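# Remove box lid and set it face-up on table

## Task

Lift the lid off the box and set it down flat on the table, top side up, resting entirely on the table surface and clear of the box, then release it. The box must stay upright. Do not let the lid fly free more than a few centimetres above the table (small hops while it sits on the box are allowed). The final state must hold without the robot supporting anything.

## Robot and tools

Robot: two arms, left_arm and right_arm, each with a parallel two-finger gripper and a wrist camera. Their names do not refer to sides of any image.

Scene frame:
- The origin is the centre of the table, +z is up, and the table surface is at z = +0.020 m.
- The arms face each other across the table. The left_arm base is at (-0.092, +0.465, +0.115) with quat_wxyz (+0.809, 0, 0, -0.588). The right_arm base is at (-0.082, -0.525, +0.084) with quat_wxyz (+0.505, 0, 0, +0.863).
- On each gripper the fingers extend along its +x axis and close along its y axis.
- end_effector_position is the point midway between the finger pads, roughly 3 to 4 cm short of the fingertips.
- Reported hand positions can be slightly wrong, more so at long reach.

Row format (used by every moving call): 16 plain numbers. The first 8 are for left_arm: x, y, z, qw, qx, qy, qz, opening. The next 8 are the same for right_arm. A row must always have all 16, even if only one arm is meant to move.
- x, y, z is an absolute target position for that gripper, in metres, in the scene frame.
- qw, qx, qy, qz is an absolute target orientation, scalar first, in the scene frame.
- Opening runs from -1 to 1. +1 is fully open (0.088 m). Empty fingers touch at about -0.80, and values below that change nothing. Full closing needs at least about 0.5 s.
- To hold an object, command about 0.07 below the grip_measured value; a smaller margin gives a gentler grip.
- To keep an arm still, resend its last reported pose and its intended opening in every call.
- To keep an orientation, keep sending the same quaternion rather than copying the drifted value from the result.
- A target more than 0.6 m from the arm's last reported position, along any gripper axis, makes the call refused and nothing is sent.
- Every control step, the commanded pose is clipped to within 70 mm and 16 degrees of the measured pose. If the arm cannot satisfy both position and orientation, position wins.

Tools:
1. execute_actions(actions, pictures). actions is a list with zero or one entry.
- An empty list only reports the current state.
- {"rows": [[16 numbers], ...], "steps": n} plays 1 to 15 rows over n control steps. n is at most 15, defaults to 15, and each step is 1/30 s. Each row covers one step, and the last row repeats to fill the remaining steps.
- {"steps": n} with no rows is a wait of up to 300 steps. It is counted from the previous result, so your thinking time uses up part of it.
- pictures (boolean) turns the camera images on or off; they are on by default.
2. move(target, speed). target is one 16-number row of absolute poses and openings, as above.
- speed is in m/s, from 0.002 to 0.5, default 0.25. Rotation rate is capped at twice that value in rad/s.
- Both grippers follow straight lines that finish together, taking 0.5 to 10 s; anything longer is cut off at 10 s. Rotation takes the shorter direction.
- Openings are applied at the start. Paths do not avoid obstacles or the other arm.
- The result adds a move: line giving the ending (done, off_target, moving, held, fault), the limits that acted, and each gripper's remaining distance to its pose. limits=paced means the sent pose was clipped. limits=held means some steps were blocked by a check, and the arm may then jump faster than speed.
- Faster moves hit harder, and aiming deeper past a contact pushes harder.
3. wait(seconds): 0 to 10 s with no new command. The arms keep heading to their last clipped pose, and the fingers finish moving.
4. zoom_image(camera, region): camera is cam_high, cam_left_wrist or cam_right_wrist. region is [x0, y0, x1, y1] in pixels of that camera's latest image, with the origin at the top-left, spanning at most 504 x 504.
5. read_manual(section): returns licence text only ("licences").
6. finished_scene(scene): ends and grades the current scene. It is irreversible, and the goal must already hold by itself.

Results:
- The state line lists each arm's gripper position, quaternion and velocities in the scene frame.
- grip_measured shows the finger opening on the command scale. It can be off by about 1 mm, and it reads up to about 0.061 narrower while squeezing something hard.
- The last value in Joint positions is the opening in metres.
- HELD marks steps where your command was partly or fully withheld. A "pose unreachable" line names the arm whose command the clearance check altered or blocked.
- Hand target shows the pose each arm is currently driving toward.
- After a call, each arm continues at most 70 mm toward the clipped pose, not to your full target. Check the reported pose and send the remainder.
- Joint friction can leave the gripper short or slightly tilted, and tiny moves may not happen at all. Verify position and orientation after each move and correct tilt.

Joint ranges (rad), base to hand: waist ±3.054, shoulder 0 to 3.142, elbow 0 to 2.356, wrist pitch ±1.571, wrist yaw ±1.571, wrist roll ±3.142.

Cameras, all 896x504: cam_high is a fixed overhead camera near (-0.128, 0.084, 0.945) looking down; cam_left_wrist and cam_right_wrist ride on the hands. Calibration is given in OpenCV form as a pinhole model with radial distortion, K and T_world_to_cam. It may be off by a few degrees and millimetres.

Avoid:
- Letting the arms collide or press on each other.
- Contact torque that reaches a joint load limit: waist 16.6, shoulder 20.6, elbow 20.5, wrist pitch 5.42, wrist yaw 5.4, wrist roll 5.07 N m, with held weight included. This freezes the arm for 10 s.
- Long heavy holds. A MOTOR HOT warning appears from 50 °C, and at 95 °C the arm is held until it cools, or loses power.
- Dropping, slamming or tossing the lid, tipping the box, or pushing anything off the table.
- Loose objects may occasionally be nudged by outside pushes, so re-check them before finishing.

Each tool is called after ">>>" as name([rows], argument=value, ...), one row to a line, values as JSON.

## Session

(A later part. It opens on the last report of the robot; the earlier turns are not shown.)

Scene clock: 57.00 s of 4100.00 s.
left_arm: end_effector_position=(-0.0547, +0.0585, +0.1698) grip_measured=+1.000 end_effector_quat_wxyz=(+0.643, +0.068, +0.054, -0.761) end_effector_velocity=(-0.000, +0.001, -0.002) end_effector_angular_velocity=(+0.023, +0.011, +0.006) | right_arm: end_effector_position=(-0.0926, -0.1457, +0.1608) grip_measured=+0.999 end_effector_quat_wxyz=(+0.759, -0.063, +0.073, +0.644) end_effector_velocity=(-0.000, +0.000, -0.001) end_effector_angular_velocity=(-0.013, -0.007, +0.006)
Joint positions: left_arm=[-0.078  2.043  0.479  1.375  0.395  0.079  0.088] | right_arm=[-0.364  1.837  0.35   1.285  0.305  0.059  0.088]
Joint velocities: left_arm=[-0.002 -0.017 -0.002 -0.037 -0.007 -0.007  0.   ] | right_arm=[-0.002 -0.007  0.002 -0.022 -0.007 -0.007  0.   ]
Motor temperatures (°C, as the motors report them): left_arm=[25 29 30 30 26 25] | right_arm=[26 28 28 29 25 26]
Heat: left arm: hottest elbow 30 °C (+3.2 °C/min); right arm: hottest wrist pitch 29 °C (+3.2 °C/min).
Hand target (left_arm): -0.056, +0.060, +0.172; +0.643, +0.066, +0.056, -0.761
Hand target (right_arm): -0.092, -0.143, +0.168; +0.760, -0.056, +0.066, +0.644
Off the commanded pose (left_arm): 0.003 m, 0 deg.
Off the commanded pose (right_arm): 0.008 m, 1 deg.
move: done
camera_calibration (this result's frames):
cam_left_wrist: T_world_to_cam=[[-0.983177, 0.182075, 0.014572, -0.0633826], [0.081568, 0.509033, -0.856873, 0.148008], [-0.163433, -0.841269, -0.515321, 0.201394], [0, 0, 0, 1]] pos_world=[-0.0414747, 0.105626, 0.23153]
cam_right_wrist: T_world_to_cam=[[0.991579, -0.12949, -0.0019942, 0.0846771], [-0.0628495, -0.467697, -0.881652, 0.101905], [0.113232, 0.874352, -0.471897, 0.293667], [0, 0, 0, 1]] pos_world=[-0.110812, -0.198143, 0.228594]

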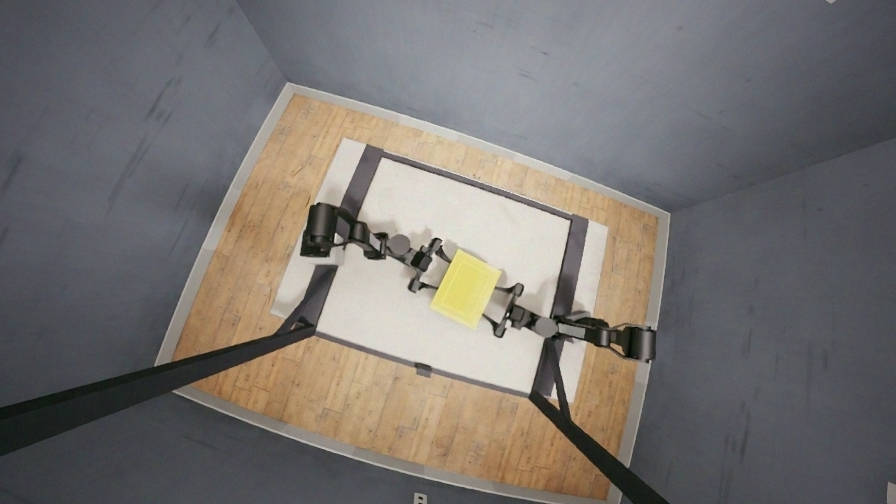

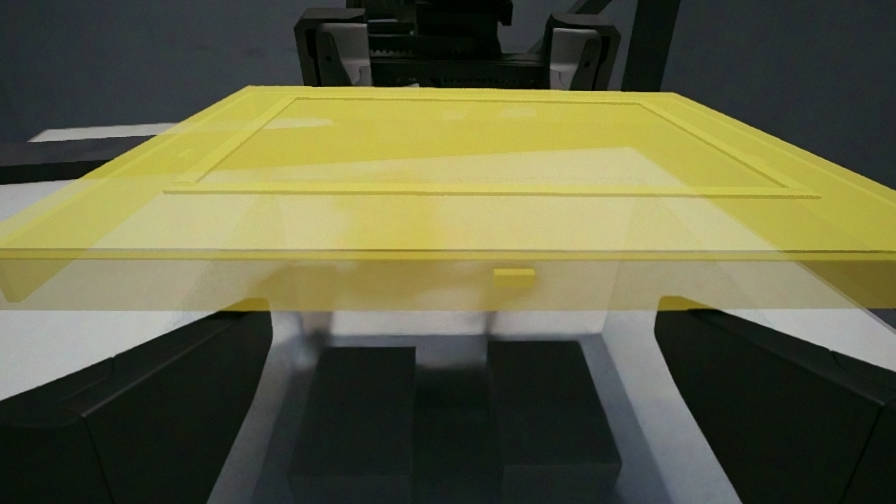

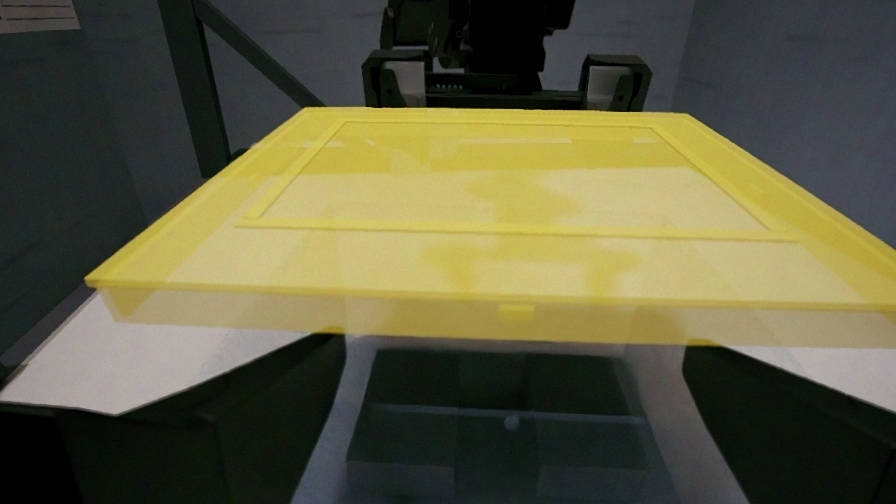

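>>> move(target=[-0.058,0.044,0.19,0.636,0.132,0.112,-0.751,1,-0.089,-0.126,0.187,0.751,-0.112,0.132,0.636,1], speed=0.02)

>>> move(target=[0.182,0.044,0.19,0.636,0.132,0.112,-0.751,1,0.151,-0.126,0.187,0.751,-0.112,0.132,0.636,1], speed=0.05)

Scene clock: 62.93 s of 4100.00 s.
left_arm: end_effector_position=(-0.0587, +0.0538, +0.1746) grip_measured=+1.000 end_effector_quat_wxyz=(+0.632, +0.141, +0.133, -0.750) end_effector_velocity=(-0.005, +0.002, -0.003) end_effector_angular_velocity=(+0.027, +0.015, -0.011) | right_arm: end_effector_position=(-0.0930, -0.1353, +0.1684) grip_measured=+0.999 end_effector_quat_wxyz=(+0.744, -0.137, +0.144, +0.639) end_effector_velocity=(-0.002, -0.001, -0.001) end_effector_angular_velocity=(-0.012, +0.014, +0.015)
Joint positions: left_arm=[-0.105  1.824  0.566  0.843  0.354  0.129  0.088] | right_arm=[-0.384  1.629  0.491  0.724  0.26   0.091  0.088]
Joint velocities: left_arm=[-0.007 -0.007  0.002 -0.037  0.007 -0.007  0.   ] | right_arm=[-0.002 -0.007  0.002 -0.022 -0.022  0.007 -0.   ]
Motor temperatures (°C, as the motors report them): left_arm=[25 30 30 30 26 25] | right_arm=[26 28 28 29 25 26]
Heat: left arm: hottest shoulder 30 °C (+2.0 °C/min); right arm: hottest wrist pitch 29 °C (+3.0 °C/min).
Hand target (left_arm): -0.058, +0.044, +0.189; +0.637, +0.133, +0.112, -0.751
Hand target (right_arm): -0.089, -0.126, +0.186; +0.752, -0.112, +0.133, +0.636
Off the commanded pose (left_arm): 0.018 m, 3 deg.
Off the commanded pose (right_arm): 0.021 m, 3 deg.
move: off_target (left_arm, right_arm)
camera_calibration (this result's frames):
cam_left_wrist: T_world_to_cam=[[-0.983333, 0.176436, 0.0438803, -0.0713703], [0.089632, 0.680431, -0.72731, 0.123503], [-0.158182, -0.711255, -0.684905, 0.222211], [0, 0, 0, 1]] pos_world=[-0.0461011, 0.0866056, 0.24515]
cam_right_wrist: T_world_to_cam=[[0.993287, -0.115347, 0.00873215, 0.0866676], [-0.0675236, -0.639445, -0.765866, 0.0701869], [0.0939241, 0.760135, -0.642941, 0.299768], [0, 0, 0, 1]] pos_world=[-0.109502, -0.172987, 0.24573]

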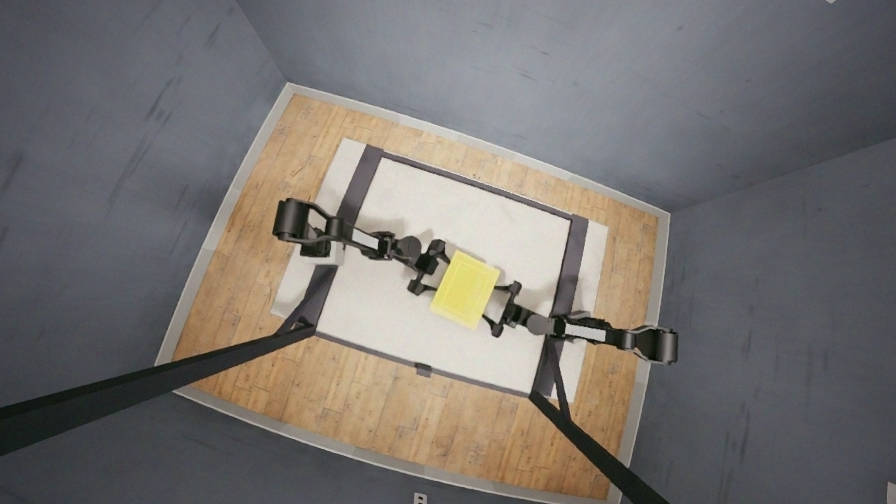

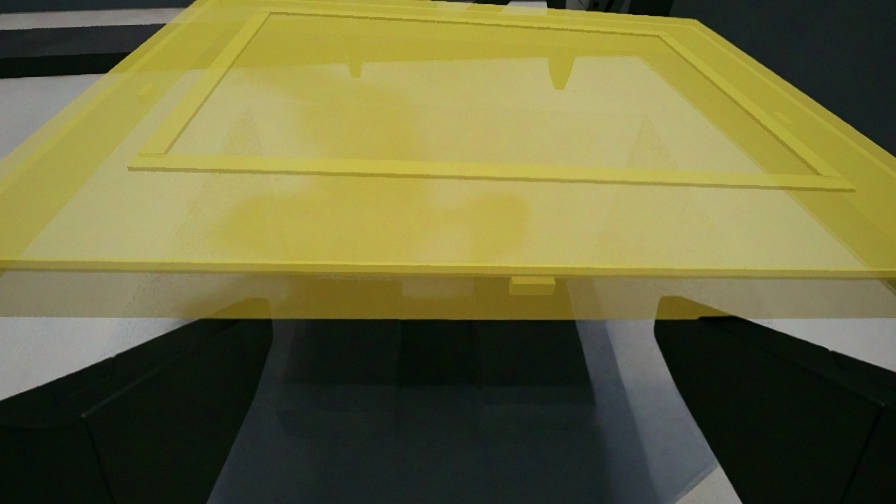

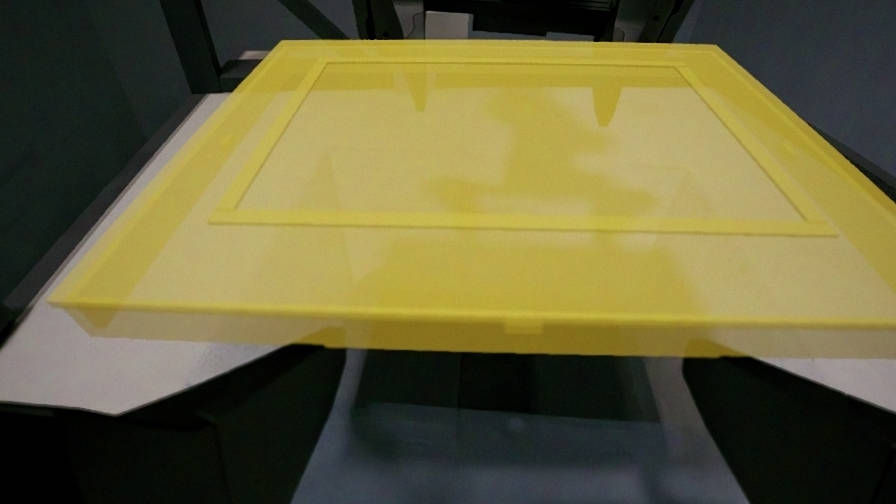

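Scene clock: 68.20 s of 4100.00 s.
left_arm: end_effector_position=(+0.1793, +0.0430, +0.1910) grip_measured=+1.000 end_effector_quat_wxyz=(+0.638, +0.131, +0.114, -0.750) end_effector_velocity=(+0.001, -0.001, -0.003) end_effector_angular_velocity=(+0.016, +0.016, +0.006) | right_arm: end_effector_position=(+0.1477, -0.1293, +0.1845) grip_measured=+0.999 end_effector_quat_wxyz=(+0.752, -0.110, +0.137, +0.635) end_effector_velocity=(-0.003, +0.002, -0.001) end_effector_angular_velocity=(-0.001, +0.004, +0.025)
Joint positions: left_arm=[0.493 2.127 1.182 0.374 0.886 0.456 0.088] | right_arm=[-1.189  1.838  0.805  0.633 -0.477 -0.182  0.088]
Joint velocities: left_arm=[-0.002  0.007  0.012 -0.022 -0.007 -0.007  0.   ] | right_arm=[ 0.002  0.007  0.007 -0.007 -0.022 -0.007  0.   ]
Motor temperatures (°C, as the motors report them): left_arm=[25 30 31 30 26 25] | right_arm=[26 28 29 30 25 26]
Heat: left arm: hottest elbow 31 °C (+3.0 °C/min); right arm: hottest wrist pitch 30 °C (+4.1 °C/min).
Hand target (left_arm): +0.181, +0.041, +0.189; +0.636, +0.132, +0.113, -0.752
Hand target (right_arm): +0.150, -0.127, +0.187; +0.752, -0.110, +0.132, +0.637
Off the commanded pose (left_arm): 0.003 m, 0 deg.
Off the commanded pose (right_arm): 0.005 m, 1 deg.
move: done
camera_calibration (this result's frames):
cam_left_wrist: T_world_to_cam=[[-0.984775, 0.171749, 0.0268566, 0.1676], [0.0928143, 0.650108, -0.754152, 0.12726], [-0.146984, -0.740177, -0.65615, 0.257151], [0, 0, 0, 1]] pos_world=[0.191034, 0.0788193, 0.260202]
cam_right_wrist: T_world_to_cam=[[0.990401, -0.137029, -0.0181345, -0.14928], [-0.0973386, -0.598275, -0.795357, 0.11782], [0.0981374, 0.789487, -0.605871, 0.27925], [0, 0, 0, 1]] pos_world=[0.131911, -0.170431, 0.260191]

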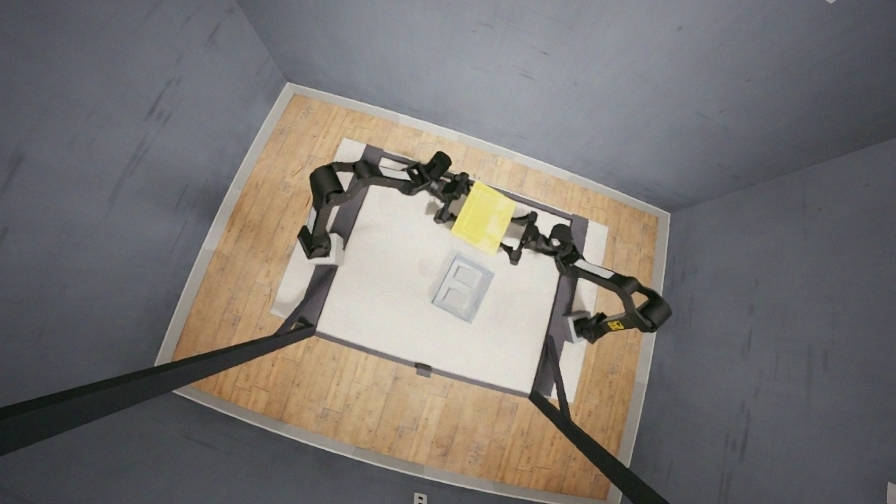

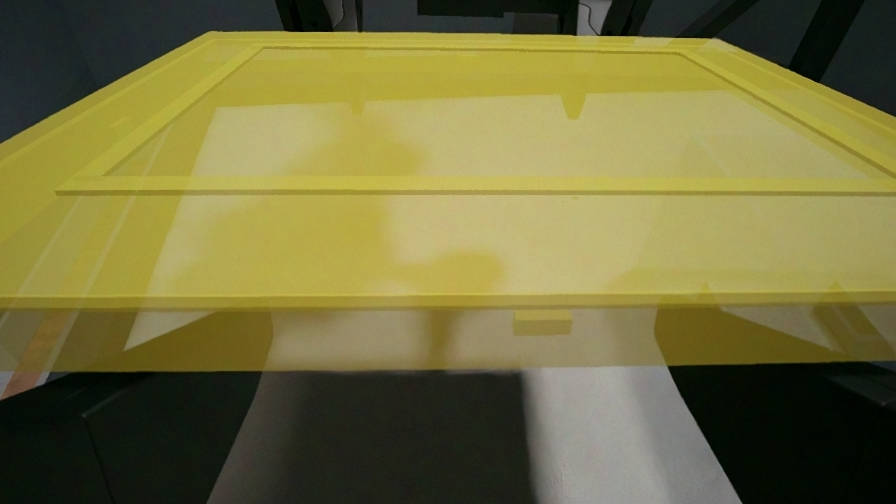

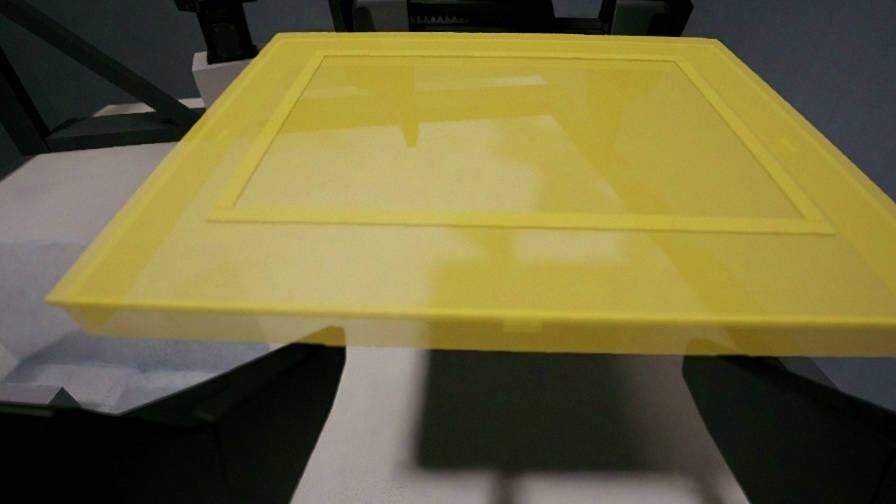

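>>> move(target=[0.177,0.046,0.068,0.624,0.198,0.167,-0.737,1,0.148,-0.114,0.064,0.737,-0.167,0.198,0.624,1], speed=0.04)

Scene clock: 72.63 s of 4100.00 s.
left_arm: end_effector_position=(+0.1777, +0.0500, +0.0715) grip_measured=+1.000 end_effector_quat_wxyz=(+0.627, +0.196, +0.170, -0.735) end_effector_velocity=(+0.004, -0.001, +0.001) end_effector_angular_velocity=(-0.004, -0.006, +0.011) | right_arm: end_effector_position=(+0.1455, -0.1187, +0.0625) grip_measured=+0.999 end_effector_quat_wxyz=(+0.736, -0.166, +0.206, +0.624) end_effector_velocity=(+0.002, +0.002, +0.003) end_effector_angular_velocity=(+0.011, -0.010, +0.007)
Joint positions: left_arm=[0.479 2.388 1.203 0.401 0.783 0.607 0.088] | right_arm=[-1.15   2.2    0.864  0.748 -0.408 -0.244  0.088]
Joint velocities: left_arm=[ 0.002  0.002  0.007  0.007 -0.007 -0.007  0.   ] | right_arm=[-0.002  0.002  0.007  0.007 -0.007 -0.007 -0.   ]
Motor temperatures (°C, as the motors report them): left_arm=[25 31 31 30 26 25] | right_arm=[26 28 29 30 25 26]
Heat: left arm: hottest shoulder 31 °C (+2.0 °C/min); right arm: hottest wrist pitch 30 °C (+4.0 °C/min).
Hand target (left_arm): +0.176, +0.047, +0.068; +0.624, +0.199, +0.167, -0.737
Hand target (right_arm): +0.148, -0.115, +0.065; +0.737, -0.167, +0.198, +0.624
Off the commanded pose (left_arm): 0.005 m, 1 deg.
Off the commanded pose (right_arm): 0.006 m, 1 deg.
move: done
camera_calibration (this result's frames):
cam_left_wrist: T_world_to_cam=[[-0.986097, 0.163852, 0.0276475, 0.168577], [0.110317, 0.769957, -0.628487, 0.0146558], [-0.124266, -0.616699, -0.777329, 0.182192], [0, 0, 0, 1]] pos_world=[0.187256, 0.0734519, 0.146173]
cam_right_wrist: T_world_to_cam=[[0.990166, -0.136957, -0.0285305, -0.147114], [-0.120377, -0.730193, -0.672553, 0.00696019], [0.071278, 0.669373, -0.739499, 0.1952], [0, 0, 0, 1]] pos_world=[0.132591, -0.145728, 0.144834]

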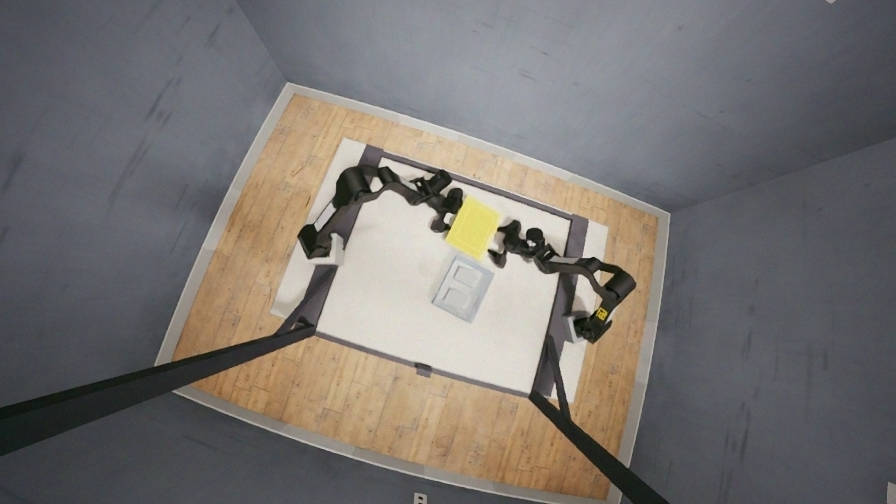

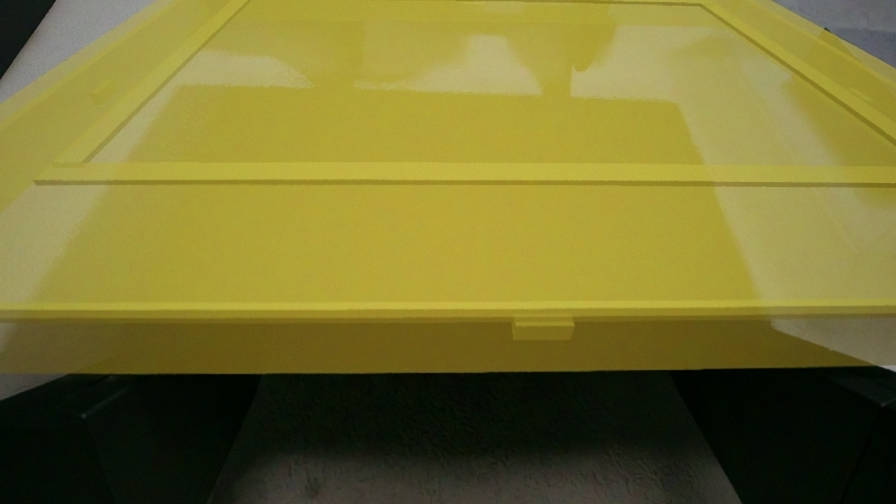

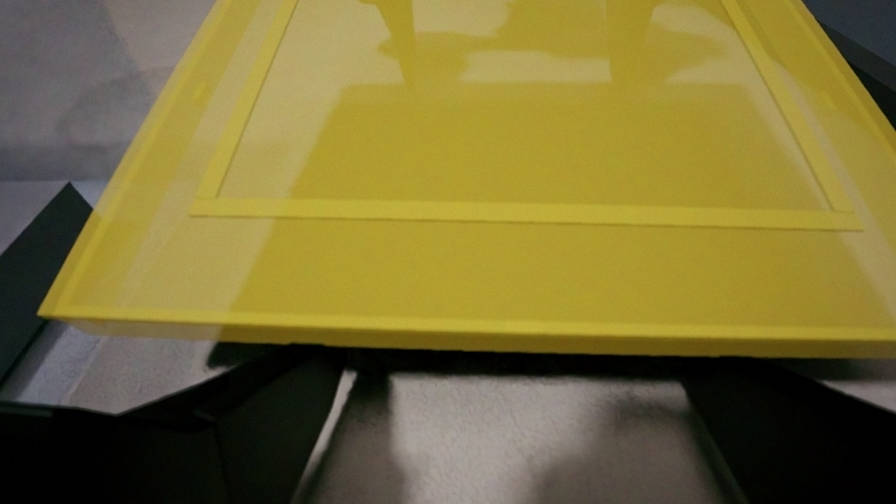

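Close to the box; shift +x while lowering, then withdraw.

>>> move(target=[0.195,0.048,0.05,0.624,0.198,0.167,-0.737,1,0.166,-0.114,0.048,0.737,-0.167,0.198,0.624,1], speed=0.02)

>>> move(target=[0.205,0.11,0.05,0.624,0.198,0.167,-0.737,1,0.156,-0.17,0.048,0.737,-0.167,0.198,0.624,1], speed=0.02)

Scene clock: 75.00 s of 4100.00 s.
left_arm: end_effector_position=(+0.1938, +0.0488, +0.0536) grip_measured=+1.000 end_effector_quat_wxyz=(+0.626, +0.197, +0.168, -0.736) end_effector_velocity=(+0.002, -0.001, +0.001) end_effector_angular_velocity=(+0.002, +0.015, +0.001) | right_arm: end_effector_position=(+0.1633, -0.1146, +0.0510) grip_measured=+0.999 end_effector_quat_wxyz=(+0.737, -0.167, +0.198, +0.625) end_effector_velocity=(+0.004, +0.001, +0.001) end_effector_angular_velocity=(+0.003, -0.005, +0.002)
Joint positions: left_arm=[0.505 2.47  1.283 0.384 0.802 0.64  0.088] | right_arm=[-1.183  2.274  0.927  0.764 -0.435 -0.269  0.088]
Joint velocities: left_arm=[ 0.002  0.002  0.017 -0.022  0.007 -0.007  0.   ] | right_arm=[-0.007  0.002  0.012 -0.007 -0.007 -0.007 -0.   ]
Motor temperatures (°C, as the motors report them): left_arm=[25 31 31 30 26 25] | right_arm=[26 29 29 30 25 26]
Heat: left arm: hottest shoulder 31 °C (+2.0 °C/min); right arm: hottest wrist pitch 30 °C (+4.0 °C/min).
Hand target (left_arm): +0.195, +0.048, +0.050; +0.624, +0.198, +0.167, -0.737
Hand target (right_arm): +0.166, -0.114, +0.048; +0.737, -0.167, +0.198, +0.624
Off the commanded pose (left_arm): 0.004 m, 0 deg.
Off the commanded pose (right_arm): 0.004 m, 0 deg.
move: done
camera_calibration (this result's frames):
cam_left_wrist: T_world_to_cam=[[-0.985465, 0.168231, 0.0236151, 0.185055], [0.11624, 0.769126, -0.628438, 0.00143351], [-0.123886, -0.616558, -0.777502, 0.169425], [0, 0, 0, 1]] pos_world=[0.203187, 0.0722256, 0.128259]
cam_right_wrist: T_world_to_cam=[[0.990851, -0.133922, -0.0166876, -0.164914], [-0.109339, -0.724116, -0.680956, 0.00368595], [0.0791109, 0.676551, -0.732134, 0.181821], [0, 0, 0, 1]] pos_world=[0.149424, -0.142428, 0.132875]

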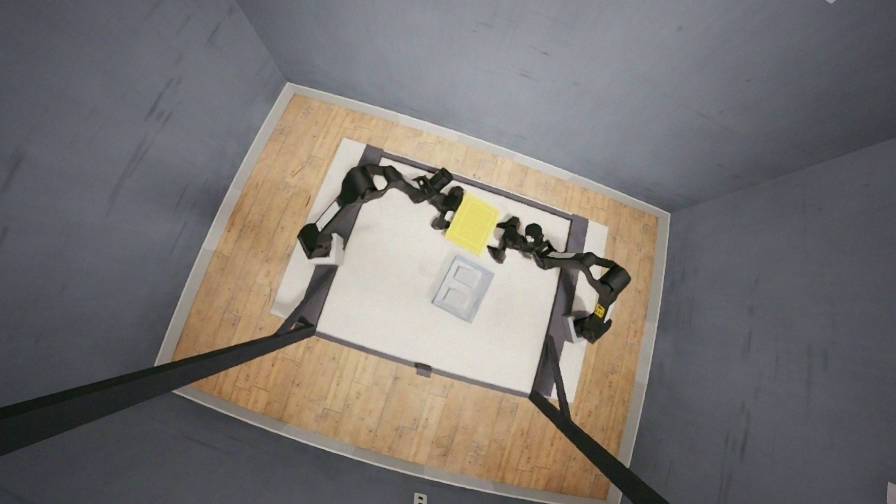

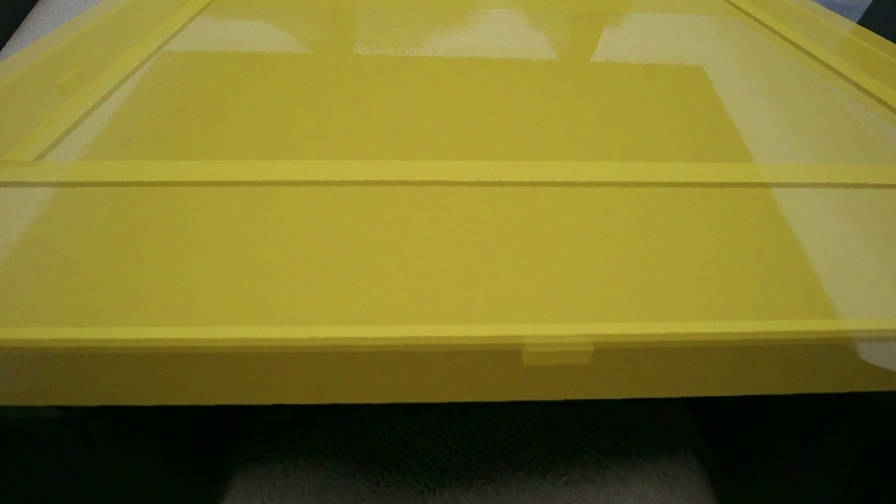

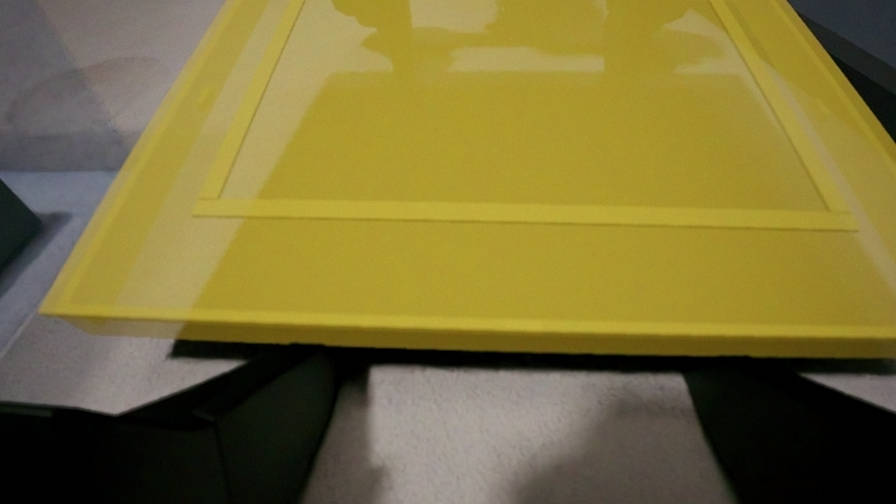

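Scene clock: 78.40 s of 4100.00 s.
left_arm: end_effector_position=(+0.2060, +0.1060, +0.0502) grip_measured=+1.000 end_effector_quat_wxyz=(+0.624, +0.198, +0.164, -0.738) end_effector_velocity=(-0.001, +0.004, -0.005) end_effector_angular_velocity=(+0.029, +0.005, +0.012) | right_arm: end_effector_position=(+0.1557, -0.1669, +0.0482) grip_measured=+0.999 end_effector_quat_wxyz=(+0.737, -0.166, +0.197, +0.625) end_effector_velocity=(+0.001, -0.006, -0.002) end_effector_angular_velocity=(-0.014, +0.012, -0.003)
Joint positions: left_arm=[0.634 2.423 1.174 0.334 0.893 0.795 0.088] | right_arm=[-1.268  2.208  0.731  0.871 -0.506 -0.323  0.088]
Joint velocities: left_arm=[ 0.002 -0.002 -0.007 -0.022 -0.022  0.007  0.   ] | right_arm=[-0.012 -0.007 -0.007 -0.022 -0.007 -0.007  0.   ]
Motor temperatures (°C, as the motors report them): left_arm=[25 32 31 30 27 25] | right_arm=[26 29 28 30 25 26]
Heat: left arm: hottest shoulder 32 °C (+3.0 °C/min); right arm: hottest wrist pitch 30 °C (+4.0 °C/min).
Hand target (left_arm): +0.205, +0.110, +0.050; +0.624, +0.198, +0.167, -0.737
Hand target (right_arm): +0.155, -0.170, +0.048; +0.737, -0.167, +0.198, +0.624
Off the commanded pose (left_arm): 0.004 m, 0 deg.
Off the commanded pose (right_arm): 0.003 m, 0 deg.
move: done
camera_calibration (this result's frames):
cam_left_wrist: T_world_to_cam=[[-0.984175, 0.176054, 0.0201194, 0.186564], [0.124026, 0.765486, -0.631386, -0.0472041], [-0.126559, -0.618899, -0.775208, 0.204285], [0, 0, 0, 1]] pos_world=[0.21532, 0.129721, 0.124806]
cam_right_wrist: T_world_to_cam=[[0.99096, -0.133285, -0.0152892, -0.164394], [-0.107782, -0.723084, -0.6823, -0.0369659], [0.0798848, 0.67778, -0.730912, 0.215799], [0, 0, 0, 1]] pos_world=[0.141684, -0.194905, 0.129995]

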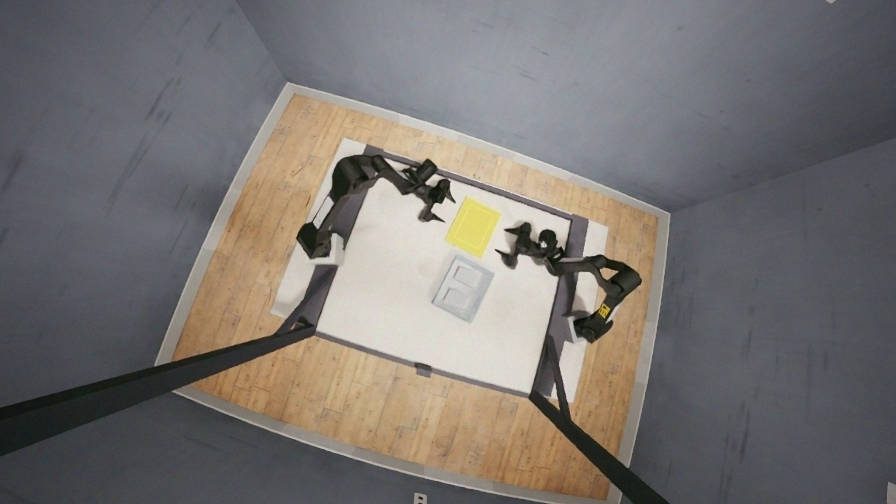

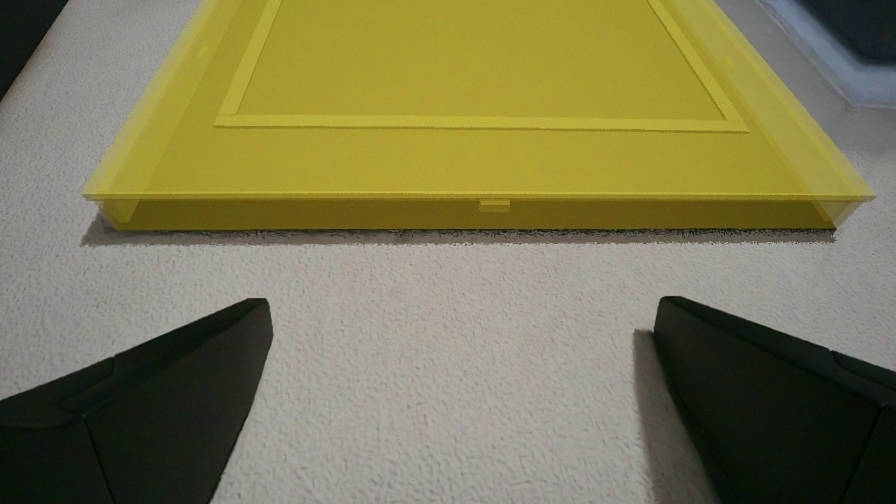

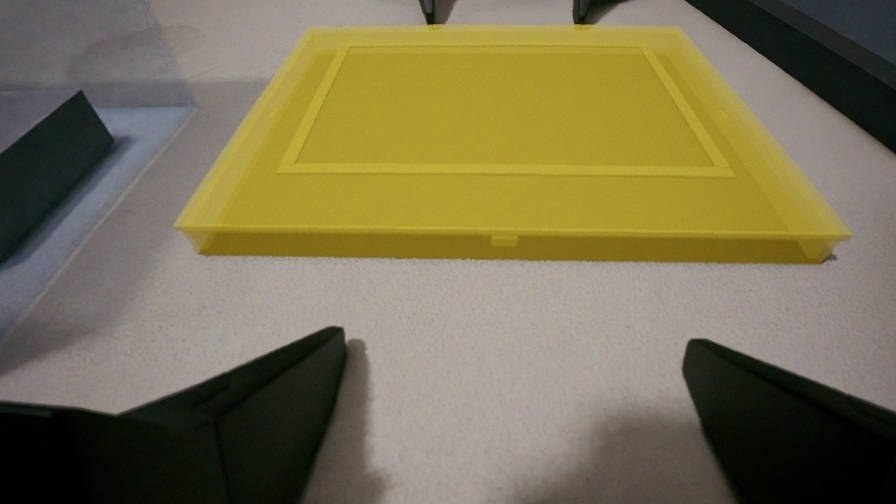

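>>> finished_scene(scene=1)

The scene is finished: the task was done.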